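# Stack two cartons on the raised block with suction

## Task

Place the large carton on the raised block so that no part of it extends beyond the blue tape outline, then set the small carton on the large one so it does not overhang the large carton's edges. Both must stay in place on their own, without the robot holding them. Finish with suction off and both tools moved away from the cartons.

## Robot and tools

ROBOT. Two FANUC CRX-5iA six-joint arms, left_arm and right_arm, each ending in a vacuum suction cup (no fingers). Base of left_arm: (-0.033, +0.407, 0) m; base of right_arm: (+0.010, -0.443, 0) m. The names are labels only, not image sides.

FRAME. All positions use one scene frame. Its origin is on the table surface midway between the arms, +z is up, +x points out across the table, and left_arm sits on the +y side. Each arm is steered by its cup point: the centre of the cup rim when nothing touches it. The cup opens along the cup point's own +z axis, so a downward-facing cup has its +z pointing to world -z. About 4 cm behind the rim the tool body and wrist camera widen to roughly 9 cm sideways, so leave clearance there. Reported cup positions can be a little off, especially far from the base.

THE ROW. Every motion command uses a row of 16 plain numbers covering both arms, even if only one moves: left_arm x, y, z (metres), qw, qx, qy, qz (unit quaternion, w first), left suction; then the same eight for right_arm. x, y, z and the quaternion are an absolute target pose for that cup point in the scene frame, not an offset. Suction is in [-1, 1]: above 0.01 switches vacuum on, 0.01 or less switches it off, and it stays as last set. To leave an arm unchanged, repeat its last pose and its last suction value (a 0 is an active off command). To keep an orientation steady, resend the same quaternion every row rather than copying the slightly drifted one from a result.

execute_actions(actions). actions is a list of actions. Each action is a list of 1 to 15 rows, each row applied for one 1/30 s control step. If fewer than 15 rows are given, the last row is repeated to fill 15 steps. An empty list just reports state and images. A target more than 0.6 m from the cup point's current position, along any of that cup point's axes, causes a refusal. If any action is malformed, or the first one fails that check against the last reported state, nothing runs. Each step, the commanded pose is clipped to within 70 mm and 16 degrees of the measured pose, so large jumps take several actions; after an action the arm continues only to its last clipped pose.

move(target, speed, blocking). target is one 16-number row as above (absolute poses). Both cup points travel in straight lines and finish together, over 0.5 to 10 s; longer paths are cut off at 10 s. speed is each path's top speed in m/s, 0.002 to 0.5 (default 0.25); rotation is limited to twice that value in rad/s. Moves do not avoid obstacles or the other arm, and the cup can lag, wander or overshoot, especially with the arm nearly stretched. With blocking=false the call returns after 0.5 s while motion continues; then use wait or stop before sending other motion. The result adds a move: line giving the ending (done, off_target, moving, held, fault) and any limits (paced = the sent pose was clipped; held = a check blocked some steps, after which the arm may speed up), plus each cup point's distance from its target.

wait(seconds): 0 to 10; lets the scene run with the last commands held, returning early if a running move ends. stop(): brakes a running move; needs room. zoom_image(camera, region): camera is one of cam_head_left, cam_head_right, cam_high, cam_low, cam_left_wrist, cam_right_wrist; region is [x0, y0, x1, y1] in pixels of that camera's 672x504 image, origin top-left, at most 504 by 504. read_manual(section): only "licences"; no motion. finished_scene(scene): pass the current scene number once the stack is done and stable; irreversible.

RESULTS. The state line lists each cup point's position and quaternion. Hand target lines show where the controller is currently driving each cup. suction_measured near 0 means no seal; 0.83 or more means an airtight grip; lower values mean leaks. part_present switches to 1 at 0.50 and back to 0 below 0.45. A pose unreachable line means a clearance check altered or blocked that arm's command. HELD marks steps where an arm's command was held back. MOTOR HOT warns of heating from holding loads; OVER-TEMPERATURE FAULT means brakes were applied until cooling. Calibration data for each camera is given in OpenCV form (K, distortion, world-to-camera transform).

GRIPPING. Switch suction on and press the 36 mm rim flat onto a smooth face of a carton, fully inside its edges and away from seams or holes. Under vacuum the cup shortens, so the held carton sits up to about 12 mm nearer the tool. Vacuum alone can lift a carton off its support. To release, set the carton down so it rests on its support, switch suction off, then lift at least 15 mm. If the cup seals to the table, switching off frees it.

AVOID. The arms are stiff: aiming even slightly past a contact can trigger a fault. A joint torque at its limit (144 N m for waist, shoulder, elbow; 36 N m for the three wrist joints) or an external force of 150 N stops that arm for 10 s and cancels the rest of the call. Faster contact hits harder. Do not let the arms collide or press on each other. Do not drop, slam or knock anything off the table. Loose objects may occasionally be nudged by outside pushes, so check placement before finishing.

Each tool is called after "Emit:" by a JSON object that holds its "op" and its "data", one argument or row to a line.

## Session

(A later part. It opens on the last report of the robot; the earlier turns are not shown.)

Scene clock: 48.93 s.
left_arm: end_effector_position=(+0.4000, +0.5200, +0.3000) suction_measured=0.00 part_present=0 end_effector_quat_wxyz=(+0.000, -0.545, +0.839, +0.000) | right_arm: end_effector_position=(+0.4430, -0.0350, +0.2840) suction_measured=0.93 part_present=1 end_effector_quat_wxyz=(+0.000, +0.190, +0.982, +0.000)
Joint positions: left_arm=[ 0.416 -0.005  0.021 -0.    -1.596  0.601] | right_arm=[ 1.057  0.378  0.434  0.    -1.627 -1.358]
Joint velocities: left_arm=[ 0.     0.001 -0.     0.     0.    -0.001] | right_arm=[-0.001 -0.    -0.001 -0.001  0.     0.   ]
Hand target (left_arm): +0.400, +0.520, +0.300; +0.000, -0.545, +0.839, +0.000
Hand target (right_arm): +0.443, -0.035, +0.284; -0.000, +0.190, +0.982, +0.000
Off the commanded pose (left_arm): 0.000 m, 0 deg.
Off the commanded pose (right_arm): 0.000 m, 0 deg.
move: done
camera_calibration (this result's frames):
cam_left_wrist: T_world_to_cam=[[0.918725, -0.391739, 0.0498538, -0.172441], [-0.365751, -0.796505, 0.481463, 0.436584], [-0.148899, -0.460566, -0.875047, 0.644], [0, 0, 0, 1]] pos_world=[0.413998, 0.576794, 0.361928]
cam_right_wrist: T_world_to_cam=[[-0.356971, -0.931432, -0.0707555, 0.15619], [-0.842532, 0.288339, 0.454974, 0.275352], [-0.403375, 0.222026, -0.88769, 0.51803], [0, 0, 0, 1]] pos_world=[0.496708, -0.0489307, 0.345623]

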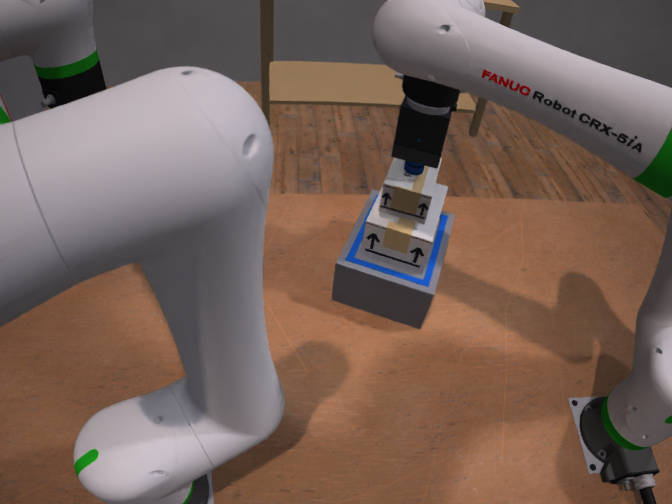

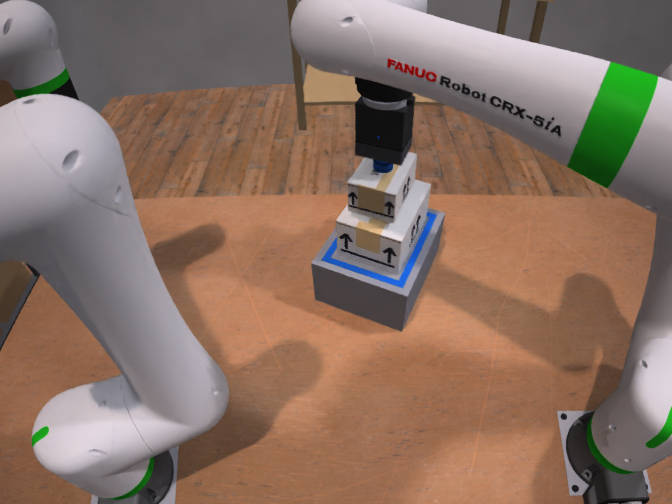

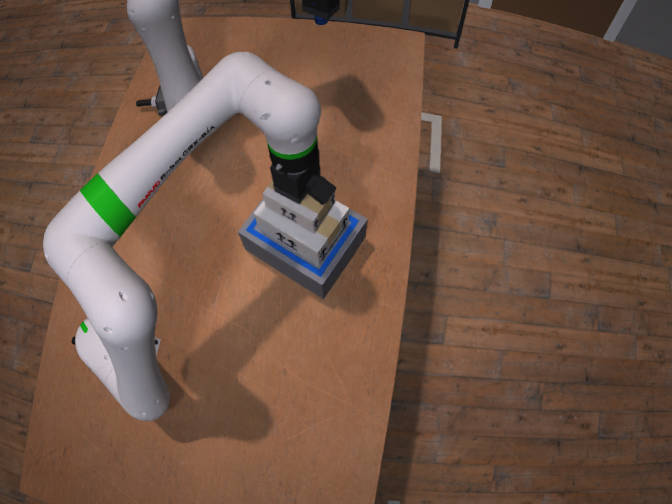

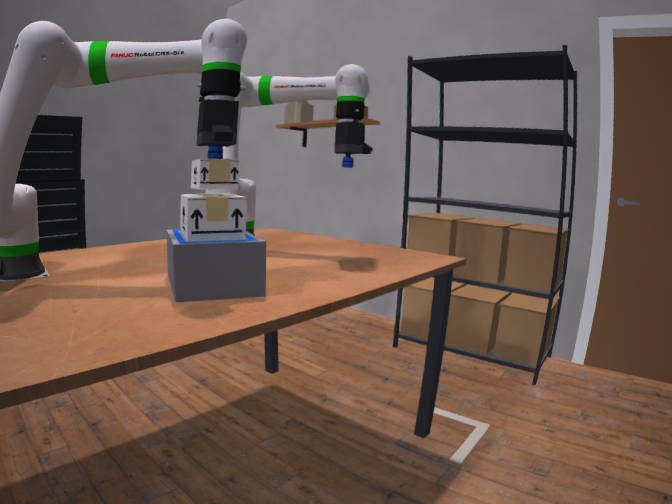

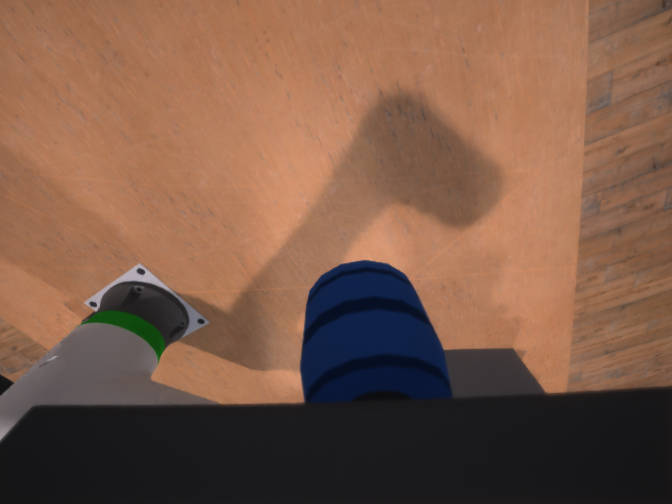

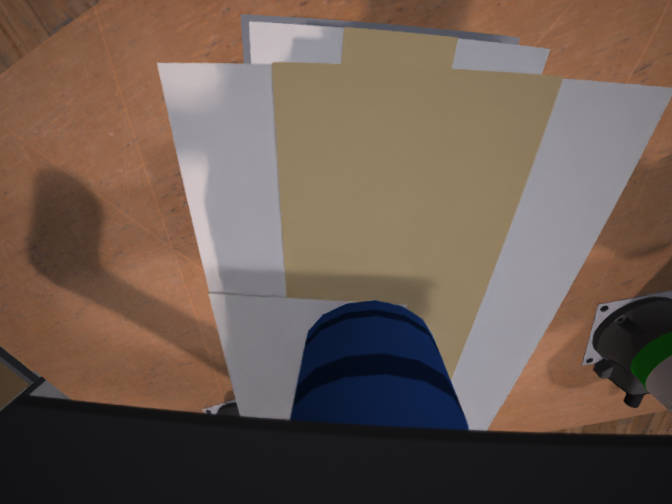

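Emit:
{"op": "move", "data": {
  "target": [0.40,0.52,0.30,0,-0.545,0.839,0,0, 0.443,-0.041,0.269,0,0.21,0.978,0,1],
  "speed": 0.02
}}

Emit:
{"op": "execute_actions", "data": {
  "actions": [
    [[0.40,0.52,0.30,0,-0.545,0.839,0,0, 0.443,-0.041,0.269,0,0.21,0.978,0,0]]
  ]
}}

Emit:
{"op": "move", "data": {
  "target": [0.40,0.52,0.30,0,-0.545,0.839,0,0, 0.435,-0.055,0.39,0,0.21,0.978,0,0],
  "speed": 0.12
}}

Scene clock: 53.57 s.
left_arm: end_effector_position=(+0.4000, +0.5200, +0.3000) suction_measured=0.00 part_present=0 end_effector_quat_wxyz=(-0.000, -0.545, +0.839, -0.000) | right_arm: end_effector_position=(+0.4430, -0.0410, +0.2690) suction_measured=0.93 part_present=1 end_effector_quat_wxyz=(+0.000, +0.210, +0.978, +0.000)
Joint positions: left_arm=[ 0.416 -0.005  0.021  0.    -1.596  0.601] | right_arm=[ 1.051  0.365  0.382  0.    -1.587 -1.393]
Joint velocities: left_arm=[-0.001  0.    -0.    -0.    -0.     0.   ] | right_arm=[-0.001 -0.    -0.001 -0.001  0.001 -0.001]
Hand target (left_arm): +0.400, +0.520, +0.300; +0.000, -0.545, +0.839, +0.000
Hand target (right_arm): +0.443, -0.041, +0.269; +0.000, +0.210, +0.978, +0.000
Off the commanded pose (left_arm): 0.000 m, 0 deg.
Off the commanded pose (right_arm): 0.000 m, 0 deg.
move: done
camera_calibration (this result's frames):
cam_left_wrist: T_world_to_cam=[[0.918723, -0.391742, 0.0498572, -0.172443], [-0.365754, -0.796499, 0.481471, 0.436581], [-0.148901, -0.460574, -0.875043, 0.644005], [0, 0, 0, 1]] pos_world=[0.414001, 0.576795, 0.361929]
cam_right_wrist: T_world_to_cam=[[-0.394464, -0.916183, -0.0707593, 0.166773], [-0.830142, 0.32228, 0.454973, 0.279809], [-0.394034, 0.238211, -0.887689, 0.502565], [0, 0, 0, 1]] pos_world=[0.496095, -0.0570983, 0.330617]

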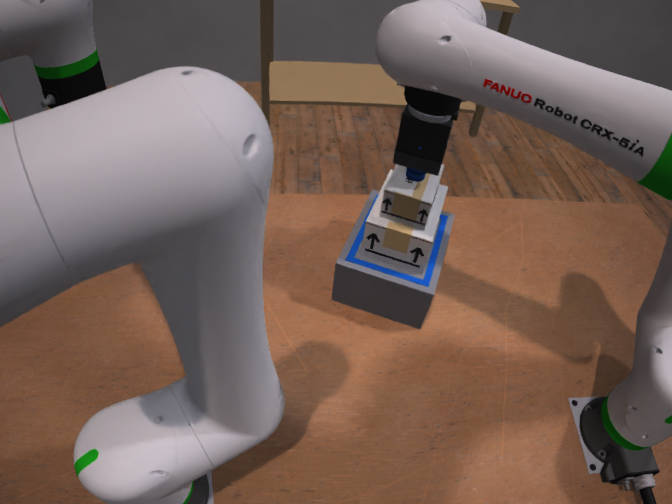

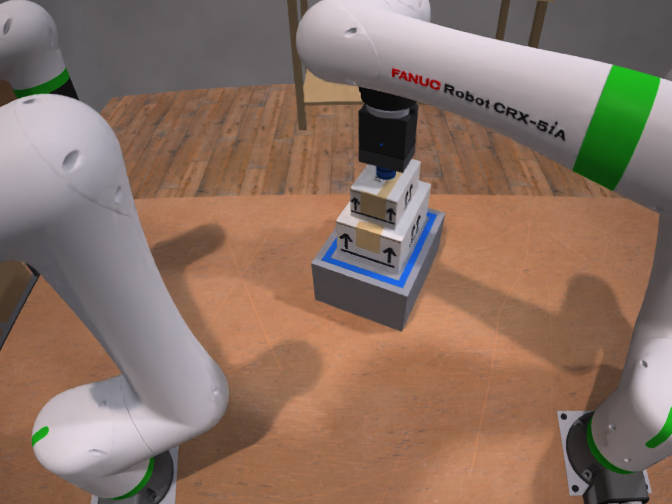

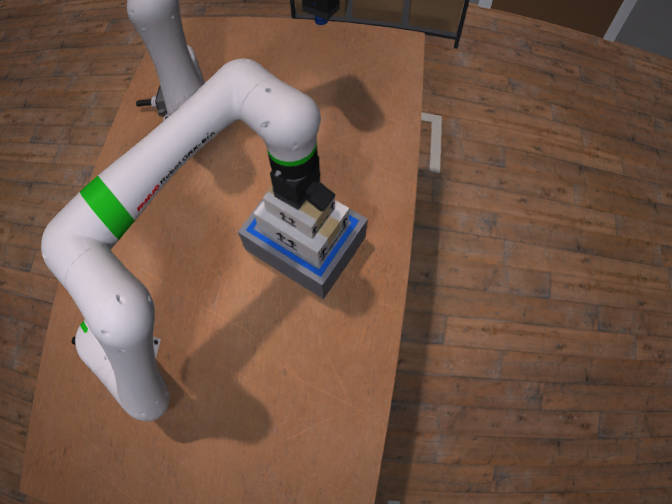

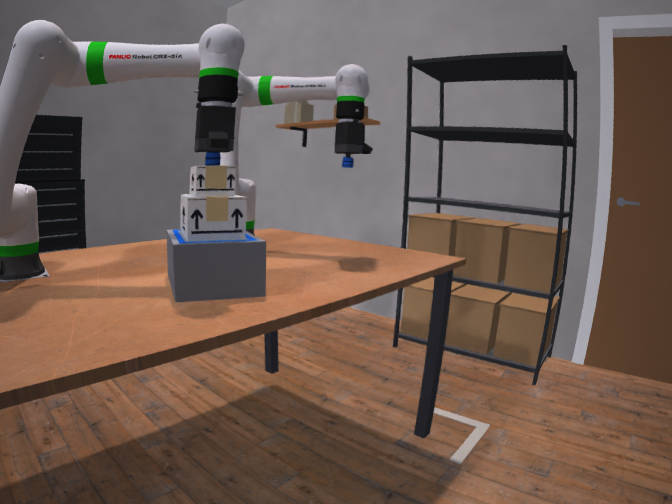

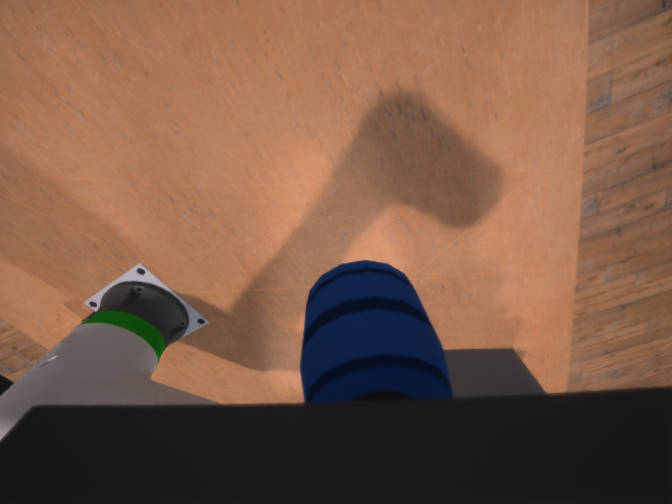

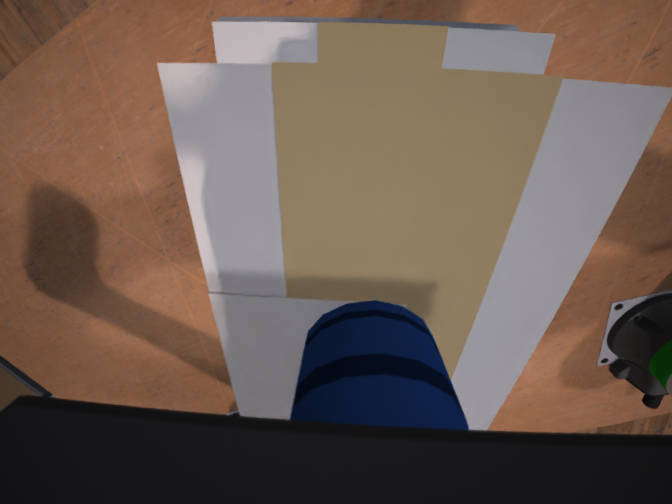

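Scene clock: 54.07 s.
left_arm: end_effector_position=(+0.4000, +0.5200, +0.3000) suction_measured=0.00 part_present=0 end_effector_quat_wxyz=(-0.000, -0.545, +0.839, -0.000) | right_arm: end_effector_position=(+0.4430, -0.0410, +0.2690) suction_measured=0.00 part_present=0 end_effector_quat_wxyz=(+0.000, +0.210, +0.978, +0.000)
Joint positions: left_arm=[ 0.416 -0.005  0.021  0.    -1.596  0.601] | right_arm=[ 1.051  0.365  0.382  0.    -1.587 -1.393]
Joint velocities: left_arm=[-0.001 -0.     0.    -0.     0.     0.   ] | right_arm=[-0.001  0.    -0.001  0.002 -0.    -0.   ]
Hand target (left_arm): +0.400, +0.520, +0.300; -0.000, -0.545, +0.839, -0.000
Hand target (right_arm): +0.443, -0.041, +0.269; +0.000, +0.210, +0.978, +0.000
Off the commanded pose (left_arm): 0.000 m, 0 deg.
Off the commanded pose (right_arm): 0.000 m, 0 deg.
Step readings (end_effector_position):
0: left_arm (+0.4000, +0.5200, +0.3000) | right_arm (+0.4430, -0.0410, +0.2690)
1: left_arm (+0.4000, +0.5200, +0.3000) | right_arm (+0.4430, -0.0410, +0.2690)
2: left_arm (+0.4000, +0.5200, +0.3000) | right_arm (+0.4430, -0.0410, +0.2690)
4: left_arm (+0.4000, +0.5200, +0.3000) | right_arm (+0.4430, -0.0410, +0.2692)
8: left_arm (+0.4000, +0.5200, +0.3000) | right_arm (+0.4430, -0.0410, +0.2692)
15: end_effector_position above
camera_calibration (this result's frames):
cam_left_wrist: T_world_to_cam=[[0.918724, -0.391741, 0.0498571, -0.172443], [-0.365753, -0.796499, 0.481471, 0.436581], [-0.148901, -0.460574, -0.875043, 0.644005], [0, 0, 0, 1]] pos_world=[0.414001, 0.576795, 0.361929]
cam_right_wrist: T_world_to_cam=[[-0.394479, -0.916176, -0.0707712, 0.166737], [-0.830139, 0.322289, 0.454971, 0.279802], [-0.394024, 0.238226, -0.88769, 0.502568], [0, 0, 0, 1]] pos_world=[0.496073, -0.0571424, 0.330623]

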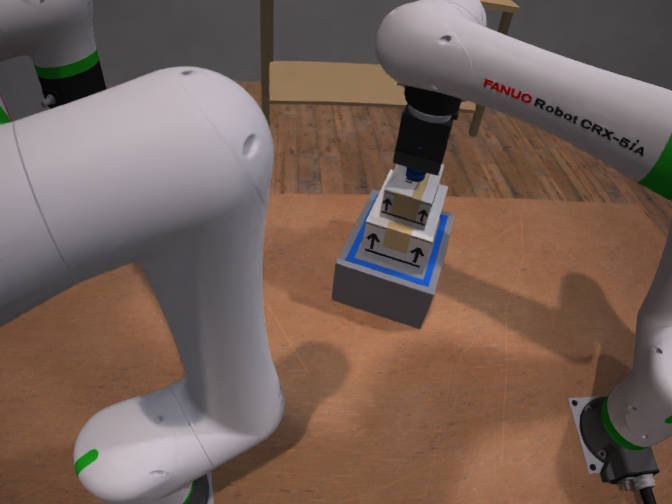

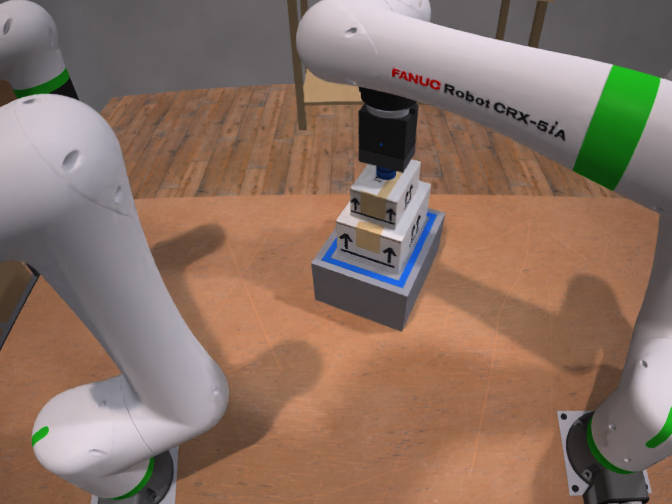

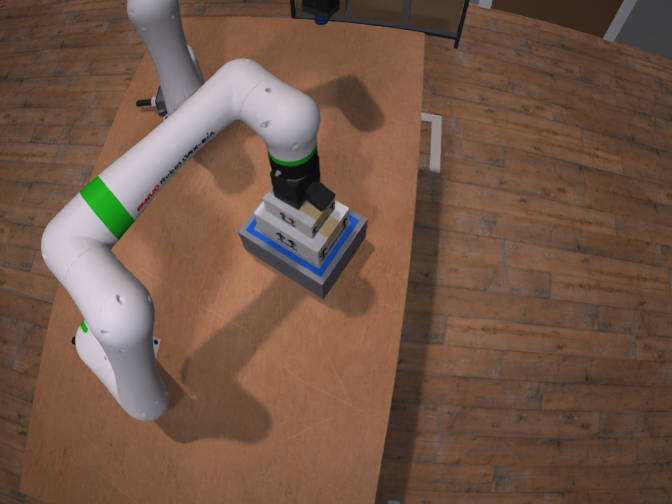

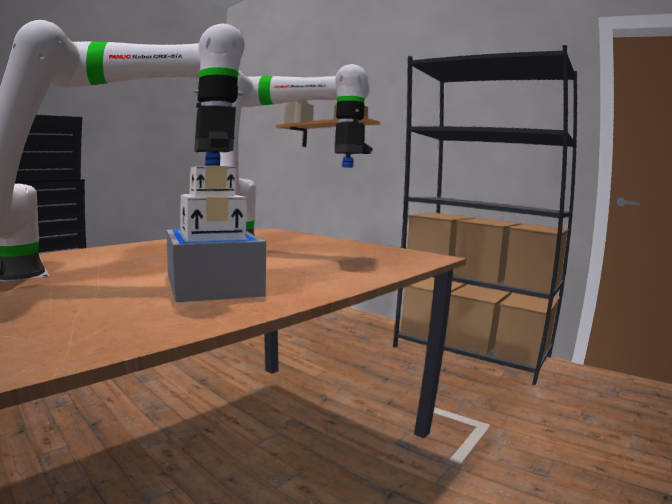

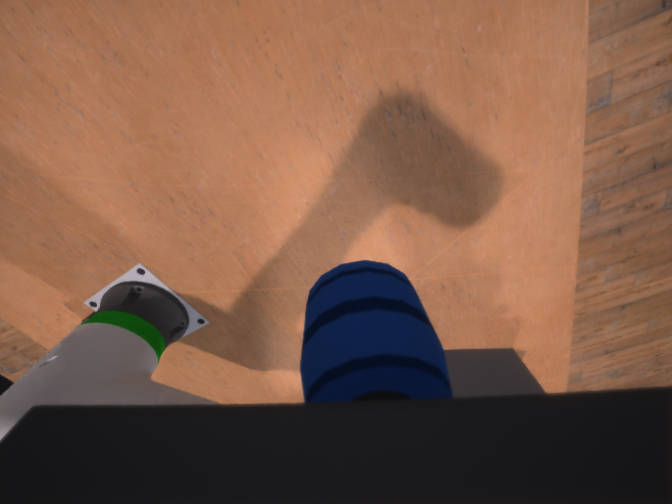

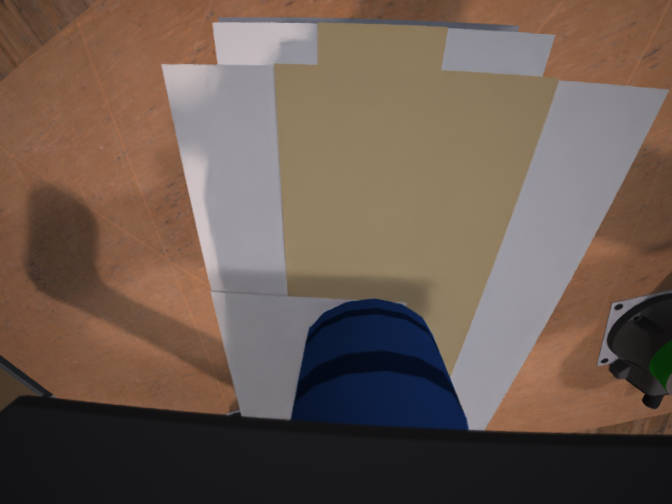

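Scene clock: 55.43 s.
left_arm: end_effector_position=(+0.4000, +0.5200, +0.3000) suction_measured=0.00 part_present=0 end_effector_quat_wxyz=(-0.000, -0.545, +0.839, +0.000) | right_arm: end_effector_position=(+0.4350, -0.0553, +0.3900) suction_measured=0.00 part_present=0 end_effector_quat_wxyz=(+0.000, +0.210, +0.978, -0.000)
Joint positions: left_arm=[ 0.416 -0.005  0.021 -0.    -1.596  0.601] | right_arm=[ 1.049  0.375  0.681  0.001 -1.877 -1.39 ]
Joint velocities: left_arm=[-0. -0.  0. -0.  0. -0.] | right_arm=[-0.001 -0.     0.001 -0.004 -0.001  0.   ]
Hand target (left_arm): +0.400, +0.520, +0.300; -0.000, -0.545, +0.839, -0.000
Hand target (right_arm): +0.435, -0.055, +0.390; +0.000, +0.210, +0.978, -0.000
Off the commanded pose (left_arm): 0.000 m, 0 deg.
Off the commanded pose (right_arm): 0.000 m, 0 deg.
move: done
camera_calibration (this result's frames):
cam_left_wrist: T_world_to_cam=[[0.918724, -0.391741, 0.0498572, -0.172443], [-0.365754, -0.796499, 0.481471, 0.436581], [-0.148901, -0.460574, -0.875043, 0.644005], [0, 0, 0, 1]] pos_world=[0.414001, 0.576795, 0.361929]
cam_right_wrist: T_world_to_cam=[[-0.393966, -0.916409, -0.070606, 0.158727], [-0.830498, 0.322014, 0.454511, 0.223039], [-0.393782, 0.2377, -0.887938, 0.61017], [0, 0, 0, 1]] pos_world=[0.488041, -0.0714006, 0.451627]

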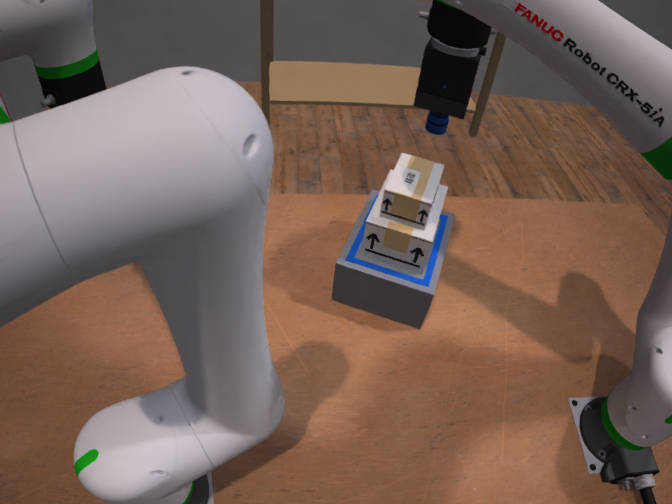

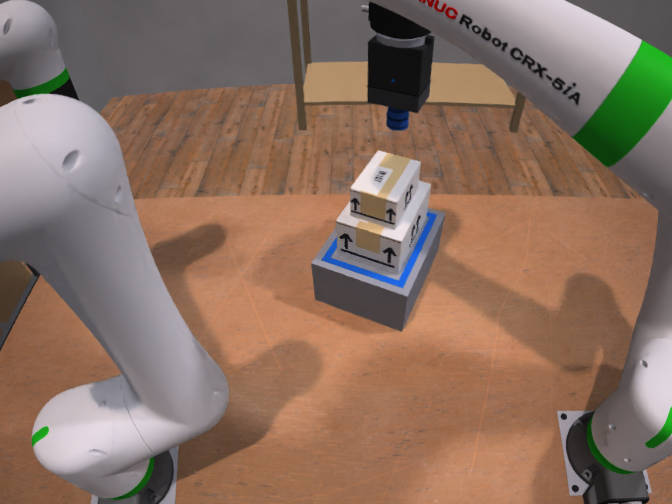

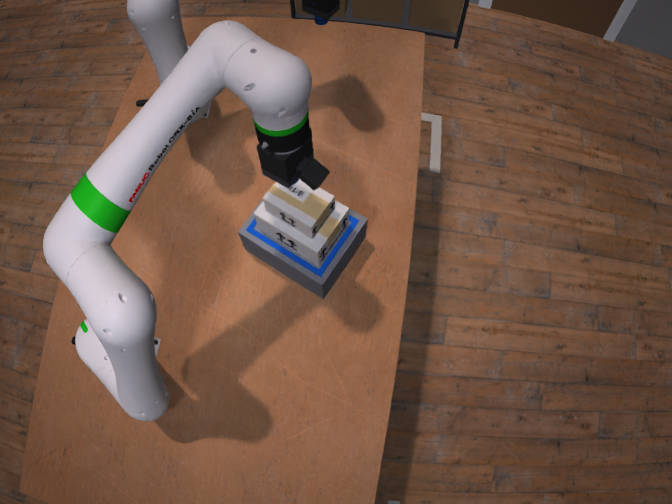

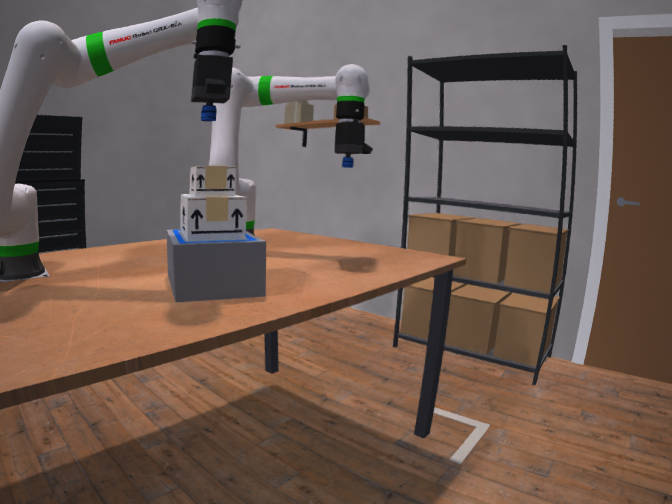

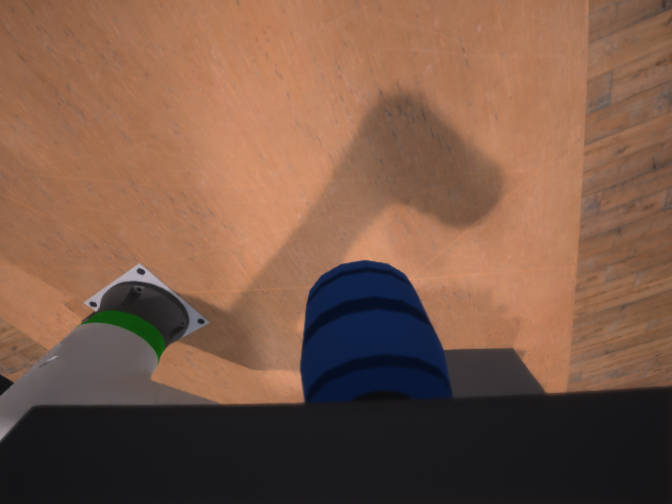

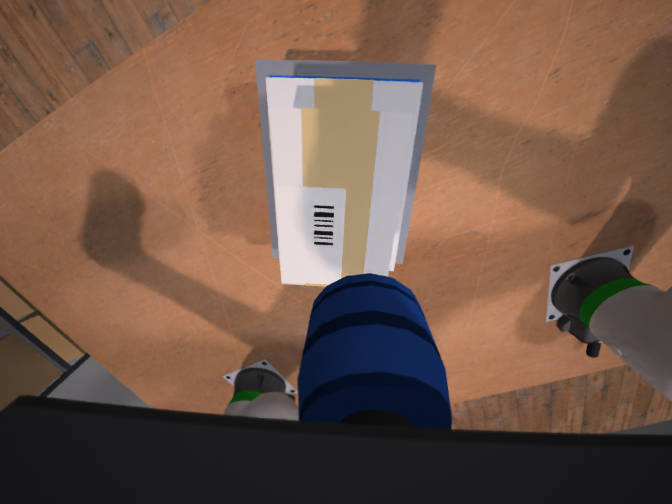

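Emit:
{"op": "finished_scene", "data": {
  "scene": 2
}}

The scene is finished: the task was done.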